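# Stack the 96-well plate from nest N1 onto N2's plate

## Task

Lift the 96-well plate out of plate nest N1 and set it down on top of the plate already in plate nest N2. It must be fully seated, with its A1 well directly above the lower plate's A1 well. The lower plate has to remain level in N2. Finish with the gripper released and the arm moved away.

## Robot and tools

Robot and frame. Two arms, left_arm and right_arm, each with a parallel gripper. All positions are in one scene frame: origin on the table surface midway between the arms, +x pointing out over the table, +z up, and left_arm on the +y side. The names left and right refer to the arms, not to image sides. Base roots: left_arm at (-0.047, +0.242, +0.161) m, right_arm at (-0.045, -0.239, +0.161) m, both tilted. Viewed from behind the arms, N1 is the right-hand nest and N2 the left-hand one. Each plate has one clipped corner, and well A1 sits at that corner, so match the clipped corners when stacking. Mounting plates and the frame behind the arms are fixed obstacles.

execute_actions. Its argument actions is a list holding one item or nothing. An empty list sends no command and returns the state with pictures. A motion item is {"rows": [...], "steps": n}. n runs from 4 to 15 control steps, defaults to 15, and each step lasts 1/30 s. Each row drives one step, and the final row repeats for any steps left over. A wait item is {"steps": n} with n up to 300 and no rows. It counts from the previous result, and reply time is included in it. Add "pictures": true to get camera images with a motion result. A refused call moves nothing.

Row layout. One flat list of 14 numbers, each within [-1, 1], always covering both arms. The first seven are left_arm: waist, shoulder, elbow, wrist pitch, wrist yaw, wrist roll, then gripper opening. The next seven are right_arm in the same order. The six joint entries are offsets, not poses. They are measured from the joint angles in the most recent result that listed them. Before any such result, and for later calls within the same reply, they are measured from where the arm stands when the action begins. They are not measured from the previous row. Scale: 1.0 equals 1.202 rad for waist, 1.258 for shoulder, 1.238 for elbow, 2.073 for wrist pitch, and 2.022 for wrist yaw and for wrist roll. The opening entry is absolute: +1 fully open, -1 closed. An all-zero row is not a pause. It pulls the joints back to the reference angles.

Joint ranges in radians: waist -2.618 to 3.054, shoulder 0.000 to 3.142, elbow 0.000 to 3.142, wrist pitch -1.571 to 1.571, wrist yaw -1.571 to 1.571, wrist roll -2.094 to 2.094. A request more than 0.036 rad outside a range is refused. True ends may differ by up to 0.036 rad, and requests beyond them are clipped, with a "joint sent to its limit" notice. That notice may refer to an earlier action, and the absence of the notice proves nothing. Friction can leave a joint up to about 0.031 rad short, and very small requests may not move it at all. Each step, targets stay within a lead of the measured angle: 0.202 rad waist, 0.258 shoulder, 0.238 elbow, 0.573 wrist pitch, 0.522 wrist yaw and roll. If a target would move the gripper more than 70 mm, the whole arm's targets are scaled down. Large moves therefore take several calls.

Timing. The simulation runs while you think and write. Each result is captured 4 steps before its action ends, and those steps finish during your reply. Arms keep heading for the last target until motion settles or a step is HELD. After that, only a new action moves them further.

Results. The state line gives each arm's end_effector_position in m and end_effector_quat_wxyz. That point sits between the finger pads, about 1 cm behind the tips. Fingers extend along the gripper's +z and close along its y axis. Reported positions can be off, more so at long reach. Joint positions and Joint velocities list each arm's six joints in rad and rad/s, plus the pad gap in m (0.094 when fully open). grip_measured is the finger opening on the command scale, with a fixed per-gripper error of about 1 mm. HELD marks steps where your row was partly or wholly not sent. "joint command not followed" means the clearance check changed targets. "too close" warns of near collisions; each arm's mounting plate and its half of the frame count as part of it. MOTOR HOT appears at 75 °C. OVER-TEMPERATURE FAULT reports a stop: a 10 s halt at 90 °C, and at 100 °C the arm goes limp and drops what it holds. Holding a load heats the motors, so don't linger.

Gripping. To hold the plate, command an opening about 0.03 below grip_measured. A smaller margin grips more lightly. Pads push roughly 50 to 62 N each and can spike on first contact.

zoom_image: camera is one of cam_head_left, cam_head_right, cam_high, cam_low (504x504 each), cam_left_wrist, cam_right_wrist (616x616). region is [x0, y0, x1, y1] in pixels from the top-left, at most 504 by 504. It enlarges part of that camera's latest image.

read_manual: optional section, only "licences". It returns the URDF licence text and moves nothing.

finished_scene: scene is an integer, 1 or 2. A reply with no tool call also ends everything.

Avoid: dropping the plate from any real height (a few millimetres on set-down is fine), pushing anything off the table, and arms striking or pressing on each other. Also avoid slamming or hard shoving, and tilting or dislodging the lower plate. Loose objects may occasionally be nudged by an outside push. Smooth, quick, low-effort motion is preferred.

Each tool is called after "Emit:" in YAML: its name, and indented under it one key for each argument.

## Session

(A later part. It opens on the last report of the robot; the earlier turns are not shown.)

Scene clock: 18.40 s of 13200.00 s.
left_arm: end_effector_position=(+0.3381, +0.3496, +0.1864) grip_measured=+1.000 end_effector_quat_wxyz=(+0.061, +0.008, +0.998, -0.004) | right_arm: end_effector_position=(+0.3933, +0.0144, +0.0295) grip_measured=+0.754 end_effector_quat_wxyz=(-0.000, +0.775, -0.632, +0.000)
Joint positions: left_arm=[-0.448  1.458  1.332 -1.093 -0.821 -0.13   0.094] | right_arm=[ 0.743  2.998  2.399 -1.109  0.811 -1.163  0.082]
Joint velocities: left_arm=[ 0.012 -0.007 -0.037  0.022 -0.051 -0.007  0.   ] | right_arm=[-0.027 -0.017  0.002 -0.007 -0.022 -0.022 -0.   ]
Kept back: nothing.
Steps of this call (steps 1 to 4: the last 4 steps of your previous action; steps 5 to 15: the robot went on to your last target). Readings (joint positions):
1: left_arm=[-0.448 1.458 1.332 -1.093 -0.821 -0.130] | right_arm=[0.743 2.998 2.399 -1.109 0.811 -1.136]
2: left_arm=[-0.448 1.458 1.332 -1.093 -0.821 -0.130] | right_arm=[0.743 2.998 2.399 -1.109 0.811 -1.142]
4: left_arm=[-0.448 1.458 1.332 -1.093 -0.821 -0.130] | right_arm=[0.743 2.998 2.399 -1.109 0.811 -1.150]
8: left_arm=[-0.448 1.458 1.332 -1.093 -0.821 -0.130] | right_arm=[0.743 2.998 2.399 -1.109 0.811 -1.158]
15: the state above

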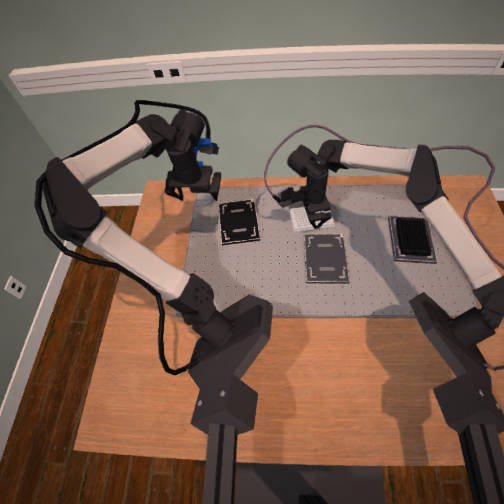

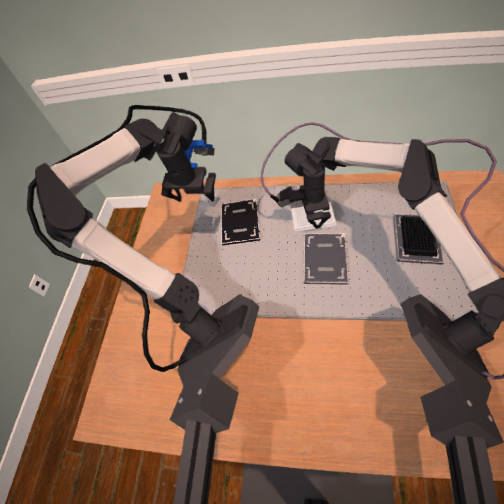

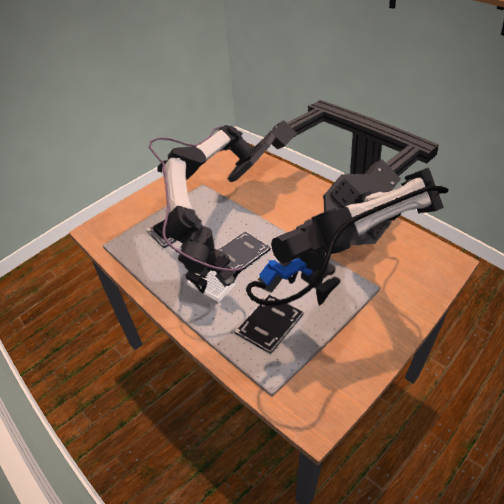

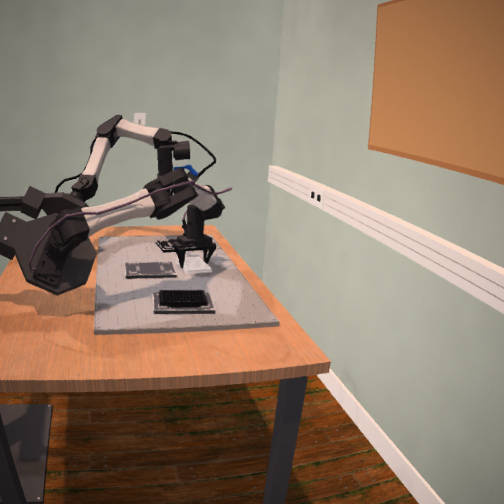

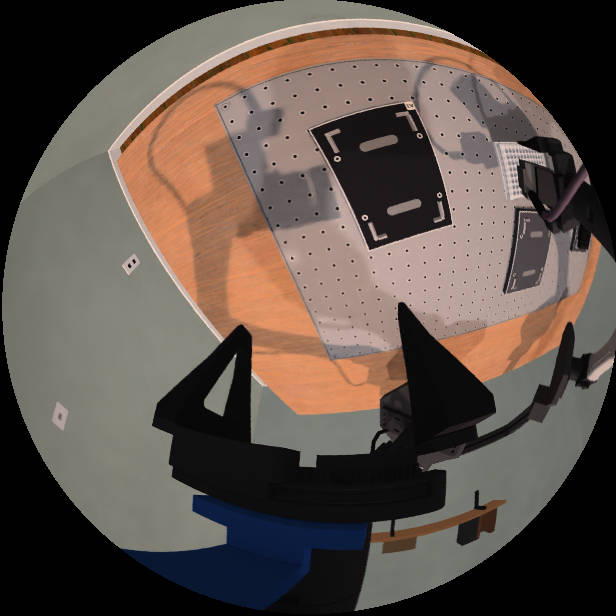

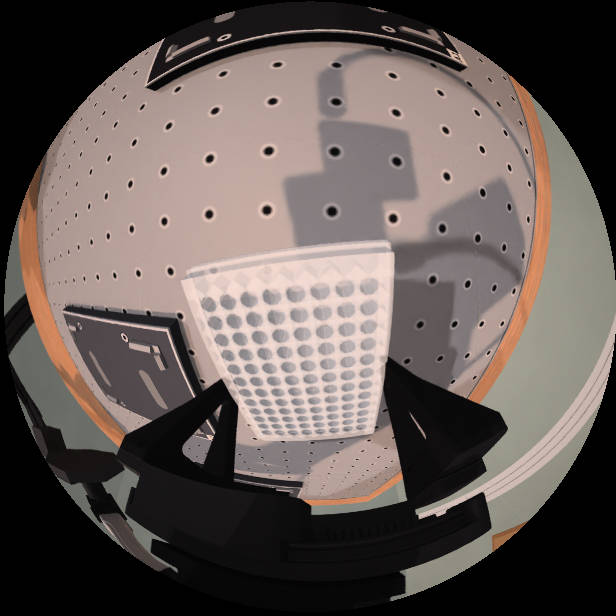

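Emit:
execute_actions:
  actions:
    - {"rows":[[0,0,0,0,0,0,1,0,0,0,0,0,0,1]],"steps":10}

Emit:
execute_actions:
  actions:
    - {"rows":[[0,0,0,0,0,0,1,0.012,-0.025,0,-0.022,0,0,1],[0,0,0,0,0,0,1,0.012,-0.025,0,-0.022,0,0,1],[0,0,0,0,0,0,1,0.025,-0.05,0,-0.045,0,0,1]]}

Emit:
execute_actions:
  actions:
    - {"steps":8}

Emit:
execute_actions:
  actions:
    - {"rows":[[0,0,0,0,0,0,1,0,0,0,0,0,1,1]]}

Emit:
execute_actions:
  actions:
    - {"steps":30}

Scene clock: 18.80 s of 13200.00 s.
left_arm: end_effector_position=(+0.3381, +0.3496, +0.1864) grip_measured=+1.000 end_effector_quat_wxyz=(+0.061, +0.008, +0.998, -0.004) | right_arm: end_effector_position=(+0.3933, +0.0144, +0.0295) grip_measured=+1.000 end_effector_quat_wxyz=(-0.000, +0.775, -0.632, +0.000)
Joint positions: left_arm=[-0.448  1.458  1.332 -1.093 -0.821 -0.13   0.094] | right_arm=[ 0.743  2.998  2.399 -1.109  0.811 -1.164  0.094]
Joint velocities: left_arm=[ 0.012  0.007  0.017  0.022  0.022 -0.051  0.   ] | right_arm=[-0.007  0.007  0.012  0.007  0.037 -0.037  0.   ]
Steps of this call (steps 1 to 6: the robot went on to your last target; steps 7 to 12: the first 6 steps of this action). Readings (joint positions):
7: left_arm=[-0.448 1.458 1.332 -1.093 -0.821 -0.130] | right_arm=[0.743 2.998 2.399 -1.109 0.811 -1.164]
8: left_arm=[-0.448 1.458 1.332 -1.093 -0.821 -0.130] | right_arm=[0.743 2.998 2.399 -1.109 0.811 -1.164]
10: left_arm=[-0.448 1.458 1.332 -1.093 -0.821 -0.130] | right_arm=[0.743 2.998 2.399 -1.109 0.811 -1.164]
12: the state above

Scene clock: 19.30 s of 13200.00 s.
left_arm: end_effector_position=(+0.3381, +0.3496, +0.1864) grip_measured=+1.000 end_effector_quat_wxyz=(+0.061, +0.008, +0.998, -0.004) | right_arm: end_effector_position=(+0.4029, +0.0038, +0.0652) grip_measured=+1.000 end_effector_quat_wxyz=(-0.012, +0.781, -0.624, +0.006)
Joint positions: left_arm=[-0.448  1.458  1.332 -1.093 -0.821 -0.13   0.094] | right_arm=[ 0.776  2.929  2.399 -1.175  0.811 -1.164  0.094]
Joint velocities: left_arm=[-0.002 -0.012 -0.012 -0.022 -0.037 -0.066  0.   ] | right_arm=[ 0.037 -0.002 -0.007 -0.066 -0.022 -0.051  0.   ]
Steps of this call (steps 1 to 4: the last 4 steps of your previous action; steps 5 to 15: the first 11 steps of this action, its rows measured from where the robot was after step 4). Readings (joint positions):
4: left_arm=[-0.448 1.458 1.332 -1.093 -0.821 -0.130] | right_arm=[0.743 2.998 2.399 -1.109 0.811 -1.164]
5: left_arm=[-0.448 1.458 1.332 -1.093 -0.821 -0.130] | right_arm=[0.744 2.996 2.399 -1.111 0.811 -1.164]
6: left_arm=[-0.448 1.458 1.332 -1.093 -0.821 -0.130] | right_arm=[0.744 2.994 2.399 -1.119 0.811 -1.164]
8: left_arm=[-0.448 1.458 1.332 -1.093 -0.821 -0.130] | right_arm=[0.750 2.979 2.399 -1.143 0.811 -1.164]
12: left_arm=[-0.448 1.458 1.332 -1.093 -0.821 -0.130] | right_arm=[0.768 2.940 2.399 -1.170 0.811 -1.164]
15: the state above

Scene clock: 19.57 s of 13200.00 s.
left_arm: end_effector_position=(+0.3381, +0.3496, +0.1864) grip_measured=+1.000 end_effector_quat_wxyz=(+0.061, +0.008, +0.998, -0.004) | right_arm: end_effector_position=(+0.4012, +0.0027, +0.0653) grip_measured=+1.000 end_effector_quat_wxyz=(-0.008, +0.784, -0.621, +0.005)
Joint positions: left_arm=[-0.448  1.458  1.332 -1.093 -0.821 -0.13   0.094] | right_arm=[ 0.776  2.929  2.399 -1.186  0.811 -1.164  0.094]
Joint velocities: left_arm=[-0.017 -0.002 -0.002 -0.022 -0.007 -0.051  0.   ] | right_arm=[-0.002  0.007  0.032 -0.037  0.007  0.037  0.   ]
Kept back: nothing.
Steps of this call (steps 1 to 4: the last 4 steps of your previous action; steps 5 to 8: the robot went on to your last target). Readings (joint positions):
1: left_arm=[-0.448 1.458 1.332 -1.093 -0.821 -0.130] | right_arm=[0.776 2.929 2.399 -1.176 0.811 -1.164]
2: left_arm=[-0.448 1.458 1.332 -1.093 -0.821 -0.130] | right_arm=[0.776 2.929 2.399 -1.179 0.811 -1.164]
4: left_arm=[-0.448 1.458 1.332 -1.093 -0.821 -0.130] | right_arm=[0.776 2.929 2.399 -1.183 0.811 -1.164]
8: the state above

Scene clock: 19.93 s of 13200.00 s.
left_arm: end_effector_position=(+0.3381, +0.3496, +0.1864) grip_measured=+1.000 end_effector_quat_wxyz=(+0.061, +0.008, +0.998, -0.004) | right_arm: end_effector_position=(+0.4011, +0.0026, +0.0653) grip_measured=+1.000 end_effector_quat_wxyz=(+0.009, -0.368, +0.930, -0.000)
Joint positions: left_arm=[-0.448  1.458  1.332 -1.093 -0.821 -0.13   0.094] | right_arm=[ 0.776  2.929  2.399 -1.187  0.811 -0.115  0.094]
Joint velocities: left_arm=[-0.012 -0.007  0.007  0.022 -0.007  0.051  0.   ] | right_arm=[ 0.002 -0.002 -0.017 -0.007  0.022  2.821  0.   ]
Steps of this call (steps 1 to 11: the first 11 steps of this action). Readings (joint positions):
1: left_arm=[-0.448 1.458 1.332 -1.093 -0.821 -0.130] | right_arm=[0.776 2.929 2.399 -1.187 0.811 -1.091]
2: left_arm=[-0.448 1.458 1.332 -1.093 -0.821 -0.130] | right_arm=[0.776 2.929 2.399 -1.187 0.811 -0.992]
4: left_arm=[-0.448 1.458 1.332 -1.093 -0.821 -0.130] | right_arm=[0.776 2.929 2.399 -1.187 0.811 -0.797]
8: left_arm=[-0.448 1.458 1.332 -1.093 -0.821 -0.130] | right_arm=[0.776 2.929 2.399 -1.187 0.811 -0.407]
11: the state above

Scene clock: 20.93 s of 13200.00 s.
left_arm: end_effector_position=(+0.3381, +0.3496, +0.1864) grip_measured=+1.000 end_effector_quat_wxyz=(+0.061, +0.008, +0.998, -0.004) | right_arm: end_effector_position=(+0.4011, +0.0026, +0.0653) grip_measured=+1.000 end_effector_quat_wxyz=(+0.008, +0.104, +0.994, +0.004)
Joint positions: left_arm=[-0.448  1.458  1.332 -1.093 -0.821 -0.13   0.094] | right_arm=[ 0.776  2.929  2.399 -1.187  0.811  0.848  0.094]
Joint velocities: left_arm=[-0.002  0.007  0.002  0.066  0.081  0.066  0.   ] | right_arm=[-0.012 -0.012 -0.022 -0.037 -0.007 -0.007  0.   ]
Kept back: nothing.
Steps of this call (steps 1 to 4: the last 4 steps of your previous action; steps 5 to 30: the robot went on to your last target). Readings (joint positions):
1: left_arm=[-0.448 1.458 1.332 -1.093 -0.821 -0.130] | right_arm=[0.776 2.929 2.399 -1.187 0.811 -0.017]
2: left_arm=[-0.448 1.458 1.332 -1.093 -0.821 -0.130] | right_arm=[0.776 2.929 2.399 -1.187 0.811 0.080]
4: left_arm=[-0.448 1.458 1.332 -1.093 -0.821 -0.130] | right_arm=[0.776 2.929 2.399 -1.187 0.811 0.276]
8: left_arm=[-0.448 1.458 1.332 -1.093 -0.821 -0.130] | right_arm=[0.776 2.929 2.399 -1.187 0.811 0.605]
30: the state above

Emit:
execute_actions:
  actions:
    - {"rows":[[0,0,0,0,0,0,1,0,0,0,0,0,0.563,1]]}

Emit:
execute_actions:
  actions:
    - {"steps":22}

Emit:
execute_actions:
  actions:
    - {"rows":[[0,0,0,0,0,0,1,-0.026,0.048,0,0.03,0,0,1]]}

Emit:
execute_actions:
  actions:
    - {"steps":15}
  pictures: true

Emit:
zoom_image:
  camera: "cam_right_wrist"
  region: [160,200,450,470]

Scene clock: 21.50 s of 13200.00 s.
left_arm: end_effector_position=(+0.3381, +0.3496, +0.1864) grip_measured=+1.000 end_effector_quat_wxyz=(+0.061, +0.008, +0.998, -0.004) | right_arm: end_effector_position=(+0.4011, +0.0026, +0.0653) grip_measured=+1.000 end_effector_quat_wxyz=(+0.006, +0.542, +0.840, +0.007)
Joint positions: left_arm=[-0.448  1.458  1.332 -1.093 -0.821 -0.13   0.094] | right_arm=[ 0.776  2.929  2.399 -1.187  0.811  1.785  0.094]
Joint velocities: left_arm=[ 0.007 -0.002  0.007  0.007  0.037 -0.007  0.   ] | right_arm=[ 0.007  0.007 -0.002 -0.007  0.007  1.311  0.   ]
Steps of this call (steps 1 to 6: the robot went on to your last target; steps 7 to 17: the first 11 steps of this action). Readings (joint positions):
7: left_arm=[-0.448 1.458 1.332 -1.093 -0.821 -0.130] | right_arm=[0.776 2.929 2.399 -1.187 0.811 0.921]
8: left_arm=[-0.448 1.458 1.332 -1.093 -0.821 -0.130] | right_arm=[0.776 2.929 2.399 -1.187 0.811 1.020]
10: left_arm=[-0.448 1.458 1.332 -1.093 -0.821 -0.130] | right_arm=[0.776 2.929 2.399 -1.187 0.811 1.215]
14: left_arm=[-0.448 1.458 1.332 -1.093 -0.821 -0.130] | right_arm=[0.776 2.929 2.399 -1.187 0.811 1.599]
17: the state above

Scene clock: 22.23 s of 13200.00 s.
left_arm: end_effector_position=(+0.3381, +0.3496, +0.1864) grip_measured=+1.000 end_effector_quat_wxyz=(+0.061, +0.008, +0.998, -0.004) | right_arm: end_effector_position=(+0.4011, +0.0026, +0.0653) grip_measured=+1.000 end_effector_quat_wxyz=(+0.005, +0.620, +0.785, +0.008)
Joint positions: left_arm=[-0.448  1.458  1.332 -1.093 -0.821 -0.13   0.094] | right_arm=[ 0.776  2.929  2.399 -1.187  0.811  1.976  0.094]
Joint velocities: left_arm=[-0.027 -0.002  0.007  0.007  0.007 -0.051  0.   ] | right_arm=[-0.007  0.007 -0.017  0.007  0.007  0.007  0.   ]
Kept back: nothing.
Steps of this call (steps 1 to 4: the last 4 steps of your previous action; steps 5 to 22: the robot went on to your last target). Readings (joint positions):
1: left_arm=[-0.448 1.458 1.332 -1.093 -0.821 -0.130] | right_arm=[0.776 2.929 2.399 -1.187 0.811 1.823]
2: left_arm=[-0.448 1.458 1.332 -1.093 -0.821 -0.130] | right_arm=[0.776 2.929 2.399 -1.187 0.811 1.855]
4: left_arm=[-0.448 1.458 1.332 -1.093 -0.821 -0.130] | right_arm=[0.776 2.929 2.399 -1.187 0.811 1.899]
8: left_arm=[-0.448 1.458 1.332 -1.093 -0.821 -0.130] | right_arm=[0.776 2.929 2.399 -1.187 0.811 1.945]
22: the state above

Scene clock: 22.60 s of 13200.00 s.
left_arm: end_effector_position=(+0.3381, +0.3496, +0.1864) grip_measured=+1.000 end_effector_quat_wxyz=(+0.061, +0.008, +0.998, -0.004) | right_arm: end_effector_position=(+0.3915, +0.0119, +0.0392) grip_measured=+1.000 end_effector_quat_wxyz=(+0.000, +0.622, +0.783, -0.003)
Joint positions: left_arm=[-0.448  1.458  1.332 -1.093 -0.821 -0.13   0.094] | right_arm=[ 0.756  2.983  2.399 -1.145  0.811  1.976  0.094]
Joint velocities: left_arm=[ 0.007 -0.012 -0.017  0.022 -0.037 -0.007  0.   ] | right_arm=[ 0.012 -0.012  0.012 -0.081  0.051 -0.051  0.   ]
Steps of this call (steps 1 to 11: the first 11 steps of this action). Readings (joint positions):
1: left_arm=[-0.448 1.458 1.332 -1.093 -0.821 -0.130] | right_arm=[0.775 2.932 2.399 -1.183 0.811 1.976]
2: left_arm=[-0.448 1.458 1.332 -1.093 -0.821 -0.130] | right_arm=[0.774 2.936 2.399 -1.171 0.811 1.976]
4: left_arm=[-0.448 1.458 1.332 -1.093 -0.821 -0.130] | right_arm=[0.768 2.952 2.399 -1.156 0.811 1.976]
8: left_arm=[-0.448 1.458 1.332 -1.093 -0.821 -0.130] | right_arm=[0.758 2.980 2.399 -1.147 0.811 1.976]
11: the state above

Scene clock: 23.10 s of 13200.00 s.
left_arm: end_effector_position=(+0.3381, +0.3496, +0.1864) grip_measured=+1.000 end_effector_quat_wxyz=(+0.061, +0.008, +0.998, -0.004) | right_arm: end_effector_position=(+0.3925, +0.0127, +0.0392) grip_measured=+1.000 end_effector_quat_wxyz=(+0.001, +0.624, +0.782, -0.000)
Joint positions: left_arm=[-0.448  1.458  1.332 -1.093 -0.821 -0.13   0.094] | right_arm=[ 0.756  2.983  2.399 -1.138  0.811  1.976  0.094]
Joint velocities: left_arm=[-0.002 -0.012 -0.012 -0.022 -0.037  0.007  0.   ] | right_arm=[-0.017 -0.002  0.007 -0.022 -0.051  0.022  0.   ]
Kept back: nothing.
Steps of this call (steps 1 to 4: the last 4 steps of your previous action; steps 5 to 15: the robot went on to your last target). Readings (joint positions):
1: left_arm=[-0.448 1.458 1.332 -1.093 -0.821 -0.130] | right_arm=[0.756 2.983 2.399 -1.143 0.811 1.976]
2: left_arm=[-0.448 1.458 1.332 -1.093 -0.821 -0.130] | right_arm=[0.756 2.983 2.399 -1.142 0.811 1.976]
4: left_arm=[-0.448 1.458 1.332 -1.093 -0.821 -0.130] | right_arm=[0.756 2.983 2.399 -1.141 0.811 1.976]
8: left_arm=[-0.448 1.458 1.332 -1.093 -0.821 -0.130] | right_arm=[0.756 2.983 2.399 -1.139 0.811 1.976]
15: the state above
All arms were judged still, so your last target was given up. Only a new action makes them travel on or press farther. Fingers that are still opening or closing keep moving.

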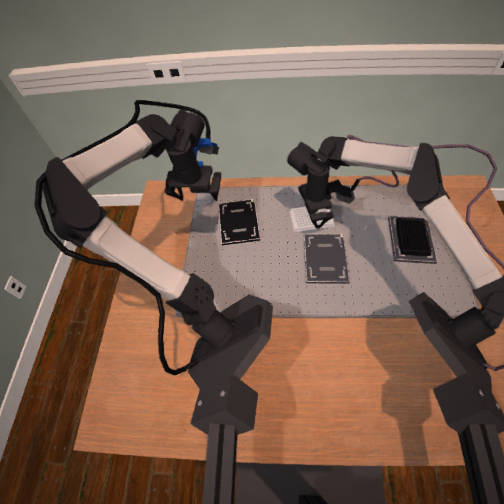

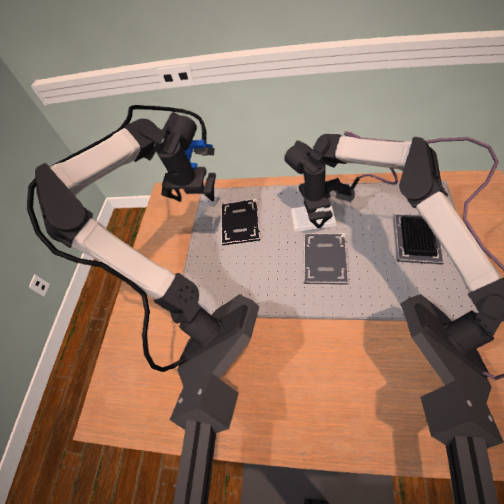

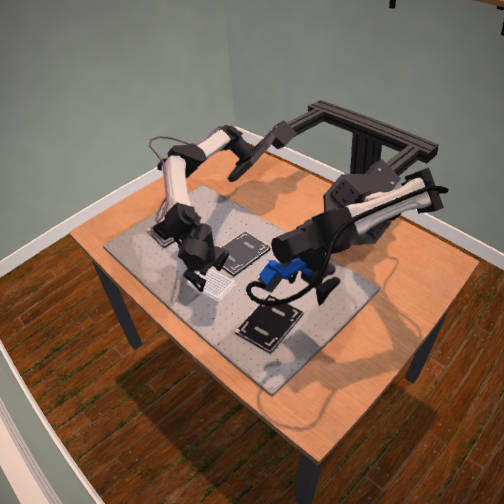

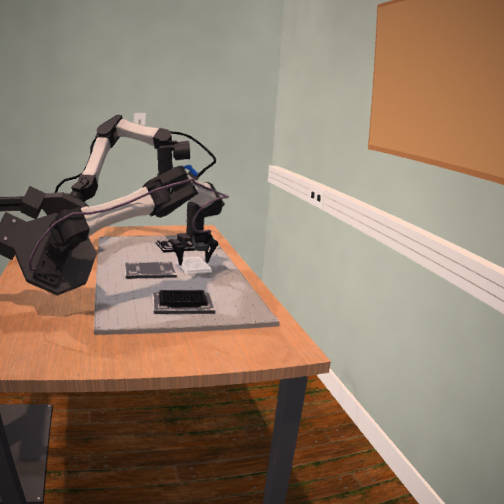

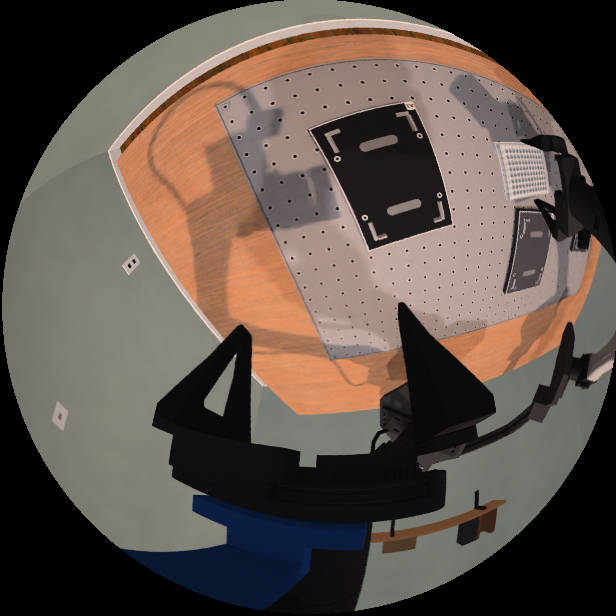

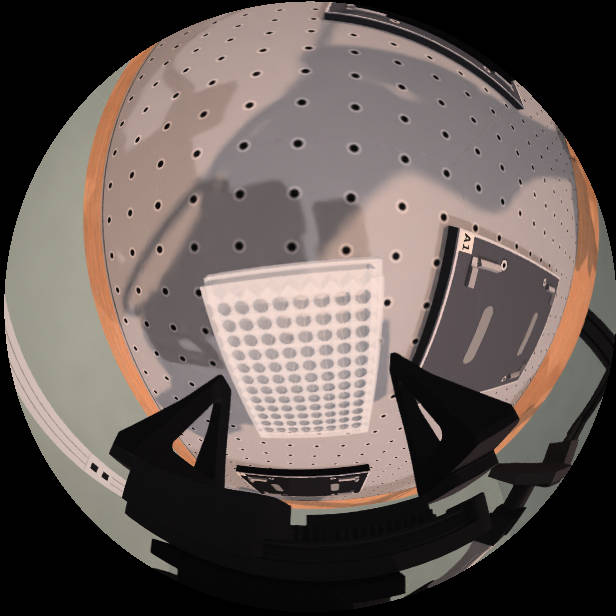

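Region (160, 200, 450, 470) of cam_right_wrist's 616x616 image, scaled by 1.738, with more detail than that image has; it fills the top 469 rows of this view, and the rest is white.

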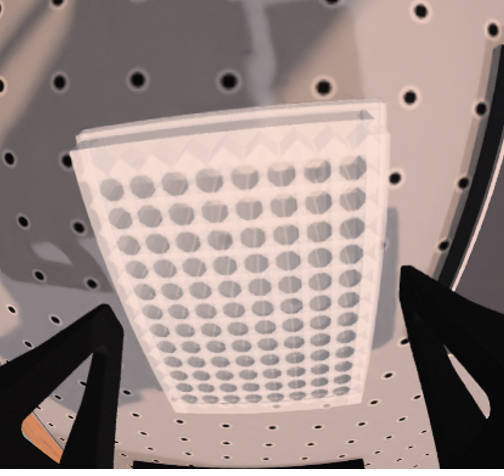

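Emit:
execute_actions:
  actions:
    - {"rows":[[0,0,0,0,0,0,1,-0.022,0.022,0,0.02,0,0,1]]}

Emit:
execute_actions:
  actions:
    - {"steps":10}

Emit:
execute_actions:
  actions:
    - {"rows":[[0,0,0,0,0,0,1,0,0,0,0,0,0,0.7]]}

Emit:
execute_actions:
  actions:
    - {"rows":[[0,0,0,0,0,0,1,0,-0.04,0,-0.027,0,0,0.7],[0,0,0,0,0,0,1,0,-0.04,0,-0.027,0,0,0.7],[0,0,0,0,0,0,1,0,-0.08,0,-0.055,0,0,0.7],[0,0,0,0,0,0,1,0,-0.08,0,-0.055,0,0,0.7],[0,0,0,0,0,0,1,0,-0.11,0,-0.075,0,0,0.7]]}

Emit:
execute_actions:
  actions:
    - {"steps":12}

Scene clock: 23.83 s of 13200.00 s.
left_arm: end_effector_position=(+0.3381, +0.3496, +0.1864) grip_measured=+1.000 end_effector_quat_wxyz=(+0.061, +0.008, +0.998, -0.004) | right_arm: end_effector_position=(+0.3938, +0.0133, +0.0306) grip_measured=+1.000 end_effector_quat_wxyz=(+0.000, +0.631, +0.776, -0.000)
Joint positions: left_arm=[-0.448  1.458  1.332 -1.093 -0.821 -0.13   0.094] | right_arm=[ 0.743  2.994  2.399 -1.113  0.811  1.976  0.094]
Joint velocities: left_arm=[-0.007  0.012 -0.002  0.051  0.051  0.037  0.   ] | right_arm=[-0.007  0.002 -0.007  0.066  0.051 -0.037  0.   ]
Steps of this call (steps 1 to 11: nothing new was sent; steps 12 to 22: the first 11 steps of this action). Readings (joint positions):
12: left_arm=[-0.448 1.458 1.332 -1.093 -0.821 -0.130] | right_arm=[0.756 2.984 2.399 -1.136 0.811 1.976]
13: left_arm=[-0.448 1.458 1.332 -1.093 -0.821 -0.130] | right_arm=[0.755 2.985 2.399 -1.130 0.811 1.976]
15: left_arm=[-0.448 1.458 1.332 -1.093 -0.821 -0.130] | right_arm=[0.751 2.988 2.399 -1.122 0.811 1.976]
19: left_arm=[-0.448 1.458 1.332 -1.093 -0.821 -0.130] | right_arm=[0.744 2.994 2.399 -1.115 0.811 1.976]
22: the state above

Scene clock: 24.17 s of 13200.00 s.
left_arm: end_effector_position=(+0.3381, +0.3496, +0.1864) grip_measured=+1.000 end_effector_quat_wxyz=(+0.061, +0.008, +0.998, -0.004) | right_arm: end_effector_position=(+0.3942, +0.0135, +0.0306) grip_measured=+1.000 end_effector_quat_wxyz=(+0.000, +0.632, +0.775, +0.001)
Joint positions: left_arm=[-0.448  1.458  1.332 -1.093 -0.821 -0.13   0.094] | right_arm=[ 0.743  2.994  2.399 -1.111  0.811  1.976  0.094]
Joint velocities: left_arm=[-0.012 -0.007  0.002 -0.081 -0.051 -0.007  0.   ] | right_arm=[ 0.017 -0.022 -0.002 -0.022  0.037 -0.007  0.   ]
Kept back: nothing.
Steps of this call (steps 1 to 4: the last 4 steps of your previous action; steps 5 to 10: the robot went on to your last target). Readings (joint positions):
1: left_arm=[-0.448 1.458 1.332 -1.093 -0.821 -0.130] | right_arm=[0.743 2.994 2.399 -1.113 0.811 1.976]
2: left_arm=[-0.448 1.458 1.332 -1.093 -0.821 -0.130] | right_arm=[0.743 2.994 2.399 -1.112 0.811 1.976]
4: left_arm=[-0.448 1.458 1.332 -1.093 -0.821 -0.130] | right_arm=[0.743 2.994 2.399 -1.112 0.811 1.976]
8: left_arm=[-0.448 1.458 1.332 -1.093 -0.821 -0.130] | right_arm=[0.743 2.994 2.399 -1.111 0.811 1.976]
10: the state above

Scene clock: 24.53 s of 13200.00 s.
left_arm: end_effector_position=(+0.3381, +0.3496, +0.1864) grip_measured=+1.000 end_effector_quat_wxyz=(+0.061, +0.008, +0.998, -0.004) | right_arm: end_effector_position=(+0.3942, +0.0135, +0.0306) grip_measured=+0.739 end_effector_quat_wxyz=(+0.000, +0.632, +0.775, +0.001)
Joint positions: left_arm=[-0.448  1.458  1.332 -1.093 -0.821 -0.13   0.094] | right_arm=[ 0.743  2.994  2.399 -1.111  0.811  1.976  0.082]
Joint velocities: left_arm=[ 0.002 -0.017  0.022  0.007  0.022 -0.037  0.   ] | right_arm=[-0.007 -0.017  0.002 -0.066 -0.037 -0.037 -0.001]
Steps of this call (steps 1 to 11: the first 11 steps of this action). Readings (joint positions):
1: left_arm=[-0.448 1.458 1.332 -1.093 -0.821 -0.130] | right_arm=[0.743 2.994 2.399 -1.111 0.811 1.976]
2: left_arm=[-0.448 1.458 1.332 -1.093 -0.821 -0.130] | right_arm=[0.743 2.994 2.399 -1.111 0.811 1.976]
4: left_arm=[-0.448 1.458 1.332 -1.093 -0.821 -0.130] | right_arm=[0.743 2.994 2.399 -1.111 0.811 1.976]
8: left_arm=[-0.448 1.458 1.332 -1.093 -0.821 -0.130] | right_arm=[0.743 2.994 2.399 -1.111 0.811 1.976]
11: the state above

Scene clock: 25.03 s of 13200.00 s.
left_arm: end_effector_position=(+0.3381, +0.3496, +0.1864) grip_measured=+1.000 end_effector_quat_wxyz=(+0.061, +0.008, +0.998, -0.004) | right_arm: end_effector_position=(+0.4259, -0.0346, +0.0853) grip_measured=+0.739 end_effector_quat_wxyz=(+0.005, +0.643, +0.766, +0.014)
Joint positions: left_arm=[-0.448  1.458  1.332 -1.093 -0.821 -0.13   0.094] | right_arm=[ 0.743  2.835  2.399 -1.229  0.812  1.976  0.082]
Joint velocities: left_arm=[-0.002 -0.017 -0.002 -0.022  0.007 -0.007  0.   ] | right_arm=[-0.002 -0.139  0.012 -0.11   0.037 -0.037  0.   ]
Steps of this call (steps 1 to 4: the last 4 steps of your previous action; steps 5 to 15: the first 11 steps of this action, its rows measured from where the robot was after step 4). Readings (joint positions):
4: left_arm=[-0.448 1.458 1.332 -1.093 -0.821 -0.130] | right_arm=[0.743 2.994 2.399 -1.111 0.811 1.976]
5: left_arm=[-0.448 1.458 1.332 -1.093 -0.821 -0.130] | right_arm=[0.743 2.991 2.399 -1.114 0.811 1.976]
6: left_arm=[-0.448 1.458 1.332 -1.093 -0.821 -0.130] | right_arm=[0.743 2.987 2.399 -1.125 0.811 1.976]
8: left_arm=[-0.448 1.458 1.332 -1.093 -0.821 -0.130] | right_arm=[0.743 2.962 2.399 -1.156 0.810 1.976]
12: left_arm=[-0.448 1.458 1.332 -1.093 -0.821 -0.130] | right_arm=[0.743 2.874 2.399 -1.214 0.810 1.976]
15: the state above

Scene clock: 25.43 s of 13200.00 s.
left_arm: end_effector_position=(+0.3381, +0.3496, +0.1864) grip_measured=+1.000 end_effector_quat_wxyz=(+0.061, +0.008, +0.998, -0.004) | right_arm: end_effector_position=(+0.4200, -0.0353, +0.0826) grip_measured=+0.739 end_effector_quat_wxyz=(+0.002, +0.635, +0.773, +0.004)
Joint positions: left_arm=[-0.448  1.458  1.332 -1.093 -0.821 -0.13   0.094] | right_arm=[ 0.743  2.843  2.399 -1.253  0.812  1.976  0.082]
Joint velocities: left_arm=[-0.012  0.007 -0.027 -0.007  0.037 -0.037  0.   ] | right_arm=[ 0.002 -0.027  0.002  0.037  0.037  0.022 -0.001]
Kept back: nothing.
Steps of this call (steps 1 to 4: the last 4 steps of your previous action; steps 5 to 12: the robot went on to your last target). Readings (joint positions):
1: left_arm=[-0.448 1.458 1.332 -1.093 -0.821 -0.130] | right_arm=[0.743 2.832 2.399 -1.232 0.812 1.976]
2: left_arm=[-0.448 1.458 1.332 -1.093 -0.821 -0.130] | right_arm=[0.743 2.832 2.399 -1.235 0.812 1.976]
4: left_arm=[-0.448 1.458 1.332 -1.093 -0.821 -0.130] | right_arm=[0.743 2.838 2.399 -1.242 0.812 1.976]
8: left_arm=[-0.448 1.458 1.332 -1.093 -0.821 -0.130] | right_arm=[0.743 2.843 2.399 -1.250 0.812 1.976]
12: the state above

Emit:
execute_actions:
  actions:
    - {"rows":[[0,0,0,0,0,0,1,-0.024,-0.09,-0.11,0.027,0,-0.09,0.7],[0,0,0,0,0,0,1,-0.024,-0.09,-0.11,0.027,0,-0.09,0.7],[0,0,0,0,0,0,1,-0.05,-0.18,-0.22,0.054,0,-0.18,0.7],[0,0,0,0,0,0,1,-0.05,-0.18,-0.22,0.054,0,-0.18,0.7],[0,0,0,0,0,0,1,-0.073,-0.26,-0.33,0.08,0,-0.27,0.7],[0,0,0,0,0,0,1,-0.073,-0.26,-0.33,0.08,0,-0.27,0.7],[0,0,0,0,0,0,1,-0.098,-0.35,-0.44,0.107,0,-0.36,0.7],[0,0,0,0,0,0,1,-0.098,-0.35,-0.44,0.107,0,-0.36,0.7],[0,0,0,0,0,0,1,-0.122,-0.44,-0.555,0.133,0,-0.443,0.7]]}

Emit:
execute_actions:
  actions:
    - {"steps":20}

Emit:
execute_actions:
  actions:
    - {"rows":[[0,0,0,0,0,0,1,-0.024,-0.09,-0.11,0.027,0,-0.09,0.7],[0,0,0,0,0,0,1,-0.024,-0.09,-0.11,0.027,0,-0.09,0.7],[0,0,0,0,0,0,1,-0.05,-0.18,-0.22,0.054,0,-0.18,0.7],[0,0,0,0,0,0,1,-0.05,-0.18,-0.22,0.054,0,-0.18,0.7],[0,0,0,0,0,0,1,-0.073,-0.26,-0.33,0.08,0,-0.27,0.7],[0,0,0,0,0,0,1,-0.073,-0.26,-0.33,0.08,0,-0.27,0.7],[0,0,0,0,0,0,1,-0.098,-0.35,-0.44,0.107,0,-0.36,0.7],[0,0,0,0,0,0,1,-0.098,-0.35,-0.44,0.107,0,-0.36,0.7],[0,0,0,0,0,0,1,-0.122,-0.43,-0.555,0.133,0,-0.443,0.7]]}

Emit:
execute_actions:
  actions:
    - {"steps":30}
  pictures: true

Scene clock: 26.30 s of 13200.00 s.
left_arm: end_effector_position=(+0.3381, +0.3496, +0.1864) grip_measured=+1.000 end_effector_quat_wxyz=(+0.061, +0.008, +0.998, -0.004) | right_arm: end_effector_position=(+0.4004, -0.1663, +0.0982) grip_measured=+0.739 end_effector_quat_wxyz=(-0.009, +0.428, +0.904, -0.004)
Joint positions: left_arm=[-0.448  1.458  1.332 -1.093 -0.821 -0.13   0.094] | right_arm=[ 0.614  2.318  1.785 -1.064  0.811  1.326  0.082]
Joint velocities: left_arm=[-0.012  0.012  0.017 -0.037 -0.007 -0.051  0.   ] | right_arm=[-0.52  -1.136 -0.799  0.139  0.051 -1.663  0.   ]
Steps of this call (steps 1 to 15: the robot went on to your last target; steps 16 to 26: the first 11 steps of this action). Readings (joint positions):
16: left_arm=[-0.448 1.458 1.332 -1.093 -0.821 -0.130] | right_arm=[0.743 2.827 2.374 -1.237 0.812 1.951]
17: left_arm=[-0.448 1.458 1.332 -1.093 -0.821 -0.130] | right_arm=[0.741 2.803 2.331 -1.228 0.811 1.921]
19: left_arm=[-0.448 1.458 1.332 -1.093 -0.821 -0.130] | right_arm=[0.731 2.719 2.211 -1.198 0.809 1.821]
23: left_arm=[-0.448 1.458 1.332 -1.093 -0.821 -0.130] | right_arm=[0.674 2.491 1.954 -1.119 0.808 1.542]
26: the state above

Scene clock: 26.97 s of 13200.00 s.
left_arm: end_effector_position=(+0.3381, +0.3496, +0.1864) grip_measured=+1.000 end_effector_quat_wxyz=(+0.061, +0.008, +0.998, -0.004) | right_arm: end_effector_position=(+0.4067, -0.1770, +0.0950) grip_measured=+0.739 end_effector_quat_wxyz=(+0.005, +0.350, +0.937, +0.004)
Joint positions: left_arm=[-0.448  1.458  1.332 -1.093 -0.821 -0.13   0.094] | right_arm=[ 0.592  2.277  1.737 -0.99   0.819  1.091  0.082]
Joint velocities: left_arm=[-0.002  0.017  0.012  0.022 -0.051  0.007  0.   ] | right_arm=[ 0.017 -0.002 -0.022  0.051  0.051  0.022  0.   ]
Kept back: nothing.
Steps of this call (steps 1 to 4: the last 4 steps of your previous action; steps 5 to 20: the robot went on to your last target). Readings (joint positions):
1: left_arm=[-0.448 1.458 1.332 -1.093 -0.821 -0.130] | right_arm=[0.598 2.288 1.766 -1.058 0.814 1.279]
2: left_arm=[-0.448 1.458 1.332 -1.093 -0.821 -0.130] | right_arm=[0.587 2.272 1.759 -1.049 0.817 1.241]
4: left_arm=[-0.448 1.458 1.332 -1.093 -0.821 -0.130] | right_arm=[0.582 2.265 1.756 -1.026 0.819 1.186]
8: left_arm=[-0.448 1.458 1.332 -1.093 -0.821 -0.130] | right_arm=[0.590 2.273 1.740 -1.003 0.819 1.128]
20: the state above

Scene clock: 27.33 s of 13200.00 s.
left_arm: end_effector_position=(+0.3381, +0.3496, +0.1864) grip_measured=+1.000 end_effector_quat_wxyz=(+0.061, +0.008, +0.998, -0.004) | right_arm: end_effector_position=(+0.3088, -0.2830, +0.0917) grip_measured=+0.740 end_effector_quat_wxyz=(-0.006, +0.116, +0.993, -0.010)
Joint positions: left_arm=[-0.448  1.458  1.332 -1.093 -0.821 -0.13   0.094] | right_arm=[ 0.455  1.755  1.124 -0.798  0.822  0.442  0.082]
Joint velocities: left_arm=[ 0.017 -0.012 -0.007 -0.051  0.007  0.022  0.   ] | right_arm=[-0.369 -0.916 -1.082 -0.081  0.081 -1.575  0.   ]
Steps of this call (steps 1 to 11: the first 11 steps of this action). Readings (joint positions):
1: left_arm=[-0.448 1.458 1.332 -1.093 -0.821 -0.130] | right_arm=[0.591 2.263 1.715 -0.969 0.819 1.066]
2: left_arm=[-0.448 1.458 1.332 -1.093 -0.821 -0.130] | right_arm=[0.590 2.237 1.675 -0.956 0.819 1.036]
4: left_arm=[-0.448 1.458 1.332 -1.093 -0.821 -0.130] | right_arm=[0.577 2.147 1.558 -0.923 0.817 0.936]
8: left_arm=[-0.448 1.458 1.332 -1.093 -0.821 -0.130] | right_arm=[0.510 1.912 1.300 -0.849 0.817 0.658]
11: the state above

Scene clock: 28.33 s of 13200.00 s.
left_arm: end_effector_position=(+0.3381, +0.3496, +0.1864) grip_measured=+1.000 end_effector_quat_wxyz=(+0.061, +0.008, +0.998, -0.004) | right_arm: end_effector_position=(+0.3060, -0.2842, +0.0866) grip_measured=+0.740 end_effector_quat_wxyz=(+0.004, +0.018, +1.000, -0.009)
Joint positions: left_arm=[-0.448  1.458  1.332 -1.093 -0.821 -0.13   0.094] | right_arm=[ 0.443  1.729  1.071 -0.725  0.823  0.205  0.082]
Joint velocities: left_arm=[ 0.002  0.007 -0.012  0.007  0.051 -0.081  0.   ] | right_arm=[-0.002 -0.002  0.012 -0.051  0.095 -0.066 -0.003]
Kept back: nothing.
Steps of this call (steps 1 to 4: the last 4 steps of your previous action; steps 5 to 30: the robot went on to your last target). Readings (joint positions):
1: left_arm=[-0.448 1.458 1.332 -1.093 -0.821 -0.130] | right_arm=[0.446 1.734 1.097 -0.797 0.823 0.395]
2: left_arm=[-0.448 1.458 1.332 -1.093 -0.821 -0.130] | right_arm=[0.442 1.728 1.083 -0.792 0.823 0.357]
4: left_arm=[-0.448 1.458 1.332 -1.093 -0.821 -0.130] | right_arm=[0.443 1.729 1.072 -0.773 0.823 0.302]
8: left_arm=[-0.448 1.458 1.332 -1.093 -0.821 -0.130] | right_arm=[0.443 1.729 1.071 -0.745 0.823 0.244]
30: the state above
All arms were judged still, so your last target was given up. Only a new action makes them travel on or press farther. Fingers that are still opening or closing keep moving.

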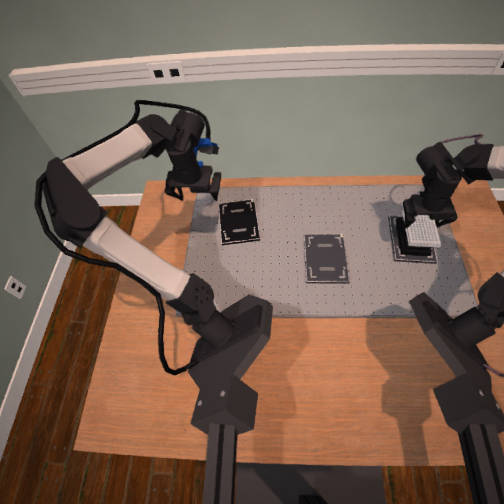

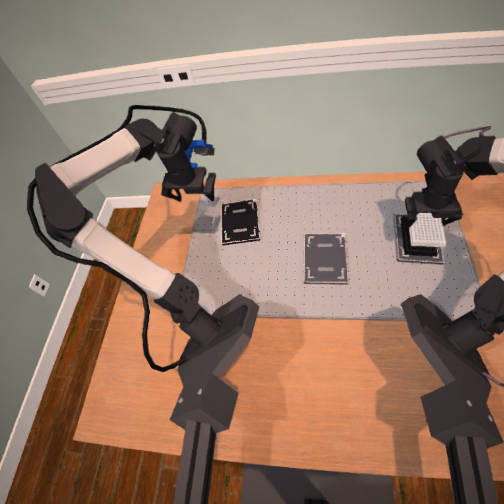

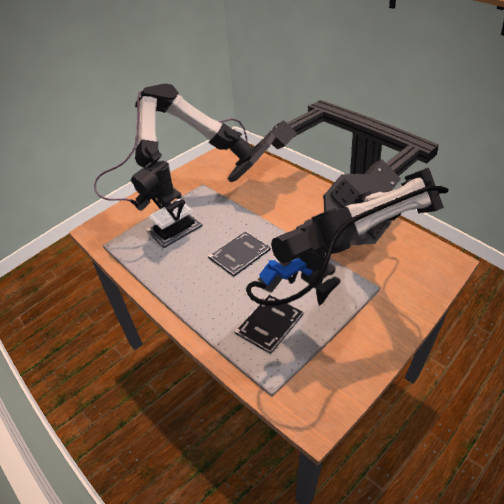

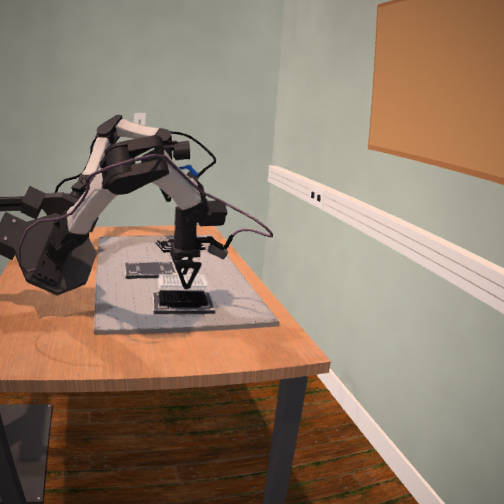

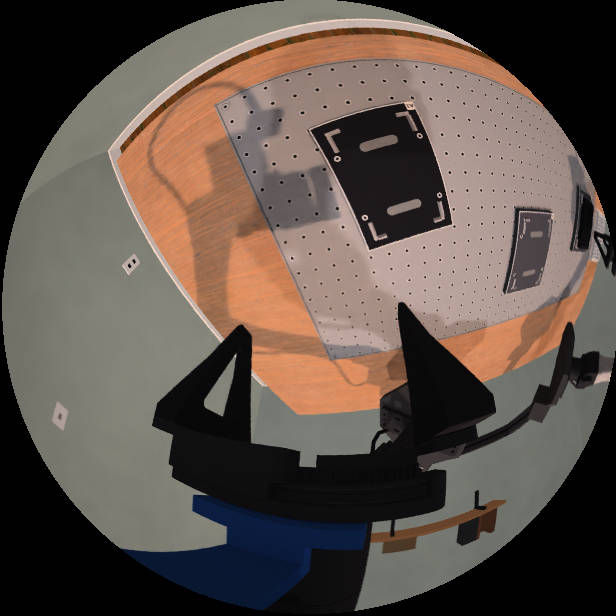

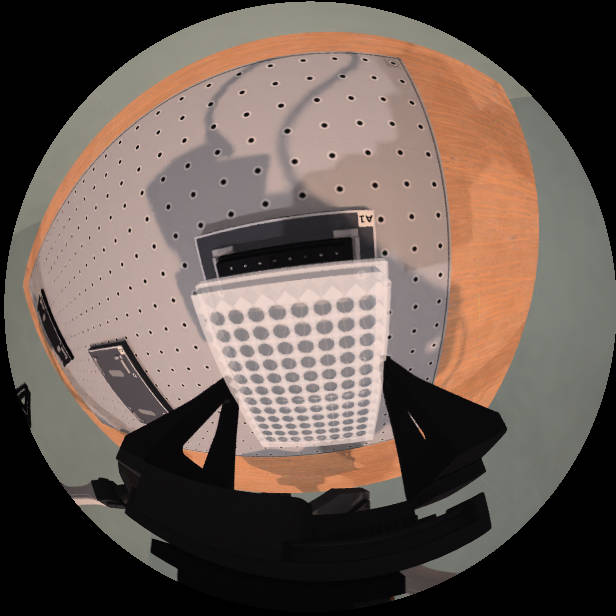

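Emit:
execute_actions:
  actions:
    - {"rows":[[0,0,0,0,0,0,1,-0.03,0.045,-0.03,0.055,-0.01,-0.03,0.7]],"steps":15}

Emit:
execute_actions:
  actions:
    - {"steps":15}
  pictures: true

Scene clock: 29.57 s of 13200.00 s.
left_arm: end_effector_position=(+0.3381, +0.3496, +0.1864) grip_measured=+1.000 end_effector_quat_wxyz=(+0.061, +0.008, +0.998, -0.004) | right_arm: end_effector_position=(+0.3102, -0.2767, +0.0691) grip_measured=+0.740 end_effector_quat_wxyz=(+0.006, +0.015, +1.000, -0.008)
Joint positions: left_arm=[-0.448  1.458  1.332 -1.093 -0.821 -0.13   0.094] | right_arm=[ 0.417  1.776  1.056 -0.631  0.816  0.158  0.082]
Joint velocities: left_arm=[ 0.012 -0.022  0.002  0.037  0.037  0.007  0.   ] | right_arm=[ 0.012  0.002  0.007  0.081  0.022 -0.154 -0.   ]
Steps of this call (steps 1 to 26: nothing new was sent; steps 27 to 37: the first 11 steps of this action). Readings (joint positions):
27: left_arm=[-0.448 1.458 1.332 -1.093 -0.821 -0.130] | right_arm=[0.440 1.733 1.069 -0.715 0.823 0.197]
28: left_arm=[-0.448 1.458 1.332 -1.093 -0.821 -0.130] | right_arm=[0.435 1.741 1.069 -0.694 0.822 0.188]
30: left_arm=[-0.448 1.458 1.332 -1.093 -0.821 -0.130] | right_arm=[0.424 1.761 1.066 -0.664 0.820 0.176]
34: left_arm=[-0.448 1.458 1.332 -1.093 -0.821 -0.130] | right_arm=[0.417 1.776 1.057 -0.641 0.817 0.162]
37: the state above

Scene clock: 30.07 s of 13200.00 s.
left_arm: end_effector_position=(+0.3381, +0.3496, +0.1864) grip_measured=+1.000 end_effector_quat_wxyz=(+0.061, +0.008, +0.998, -0.004) | right_arm: end_effector_position=(+0.3120, -0.2764, +0.0691) grip_measured=+0.740 end_effector_quat_wxyz=(+0.009, +0.017, +1.000, -0.007)
Joint positions: left_arm=[-0.448  1.458  1.332 -1.093 -0.821 -0.13   0.094] | right_arm=[ 0.417  1.776  1.056 -0.622  0.816  0.153  0.082]
Joint velocities: left_arm=[-0.017  0.012 -0.007 -0.007 -0.007 -0.066  0.   ] | right_arm=[-0.012 -0.007  0.007  0.037 -0.051 -0.007  0.   ]
Kept back: nothing.
Steps of this call (steps 1 to 4: the last 4 steps of your previous action; steps 5 to 15: the robot went on to your last target). Readings (joint positions):
1: left_arm=[-0.448 1.458 1.332 -1.093 -0.821 -0.130] | right_arm=[0.417 1.776 1.056 -0.629 0.816 0.157]
2: left_arm=[-0.448 1.458 1.332 -1.093 -0.821 -0.130] | right_arm=[0.417 1.776 1.056 -0.628 0.816 0.156]
4: left_arm=[-0.448 1.458 1.332 -1.093 -0.821 -0.130] | right_arm=[0.417 1.776 1.056 -0.625 0.816 0.155]
8: left_arm=[-0.448 1.458 1.332 -1.093 -0.821 -0.130] | right_arm=[0.417 1.776 1.056 -0.623 0.816 0.154]
15: the state above
All arms were judged still, so your last target was given up. Only a new action makes them travel on or press farther. Fingers that are still opening or closing keep moving.

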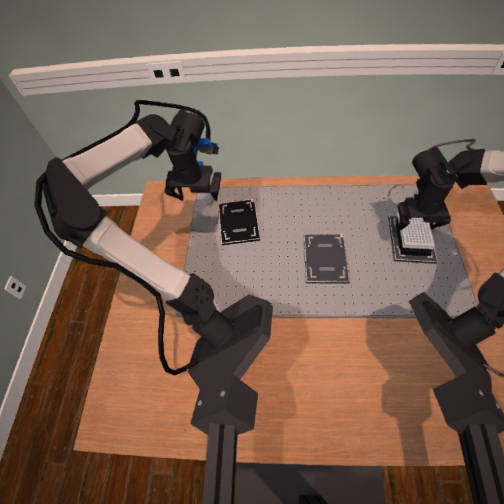

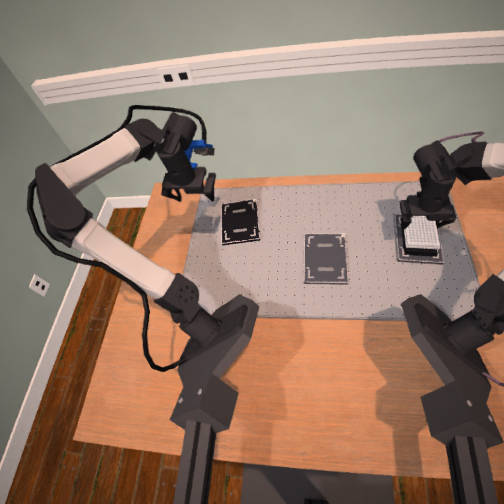

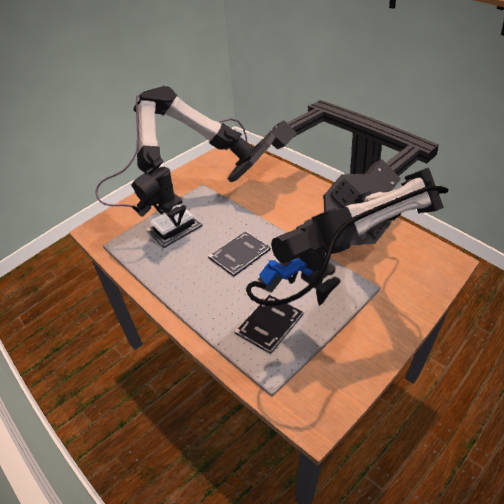

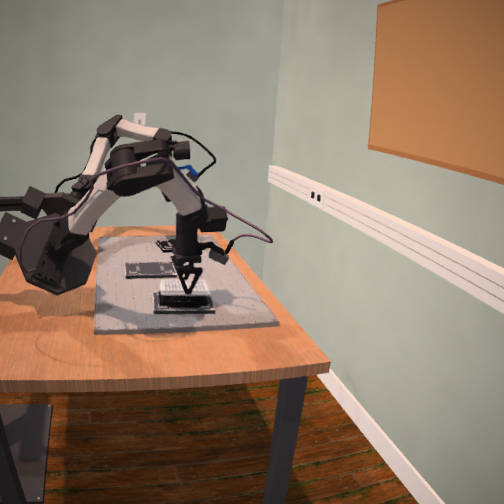

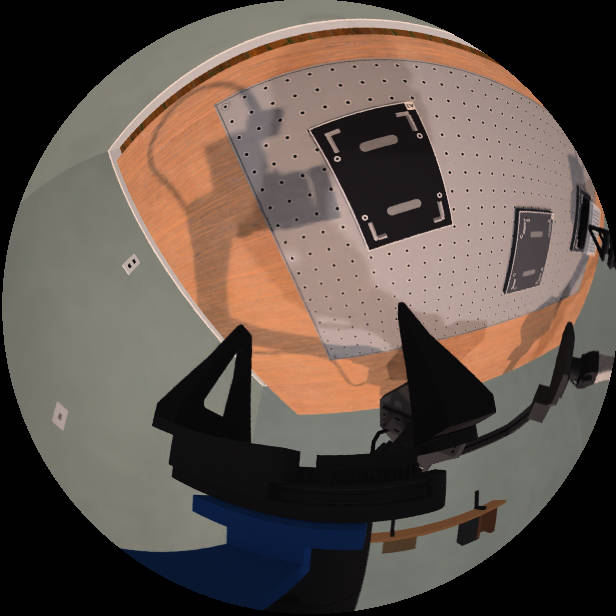

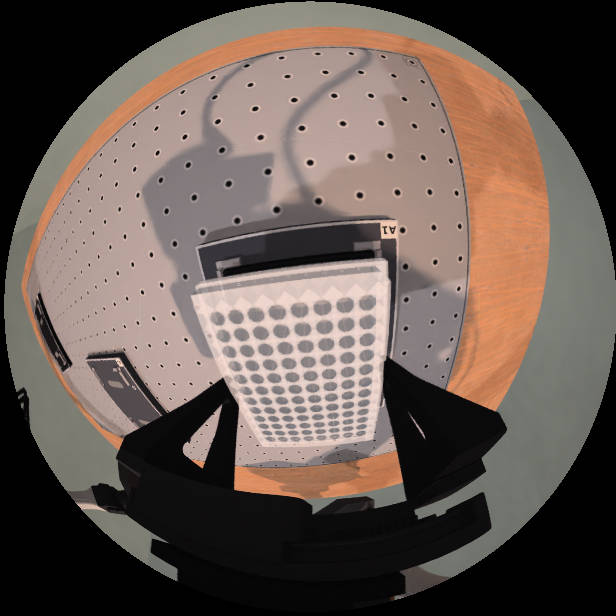

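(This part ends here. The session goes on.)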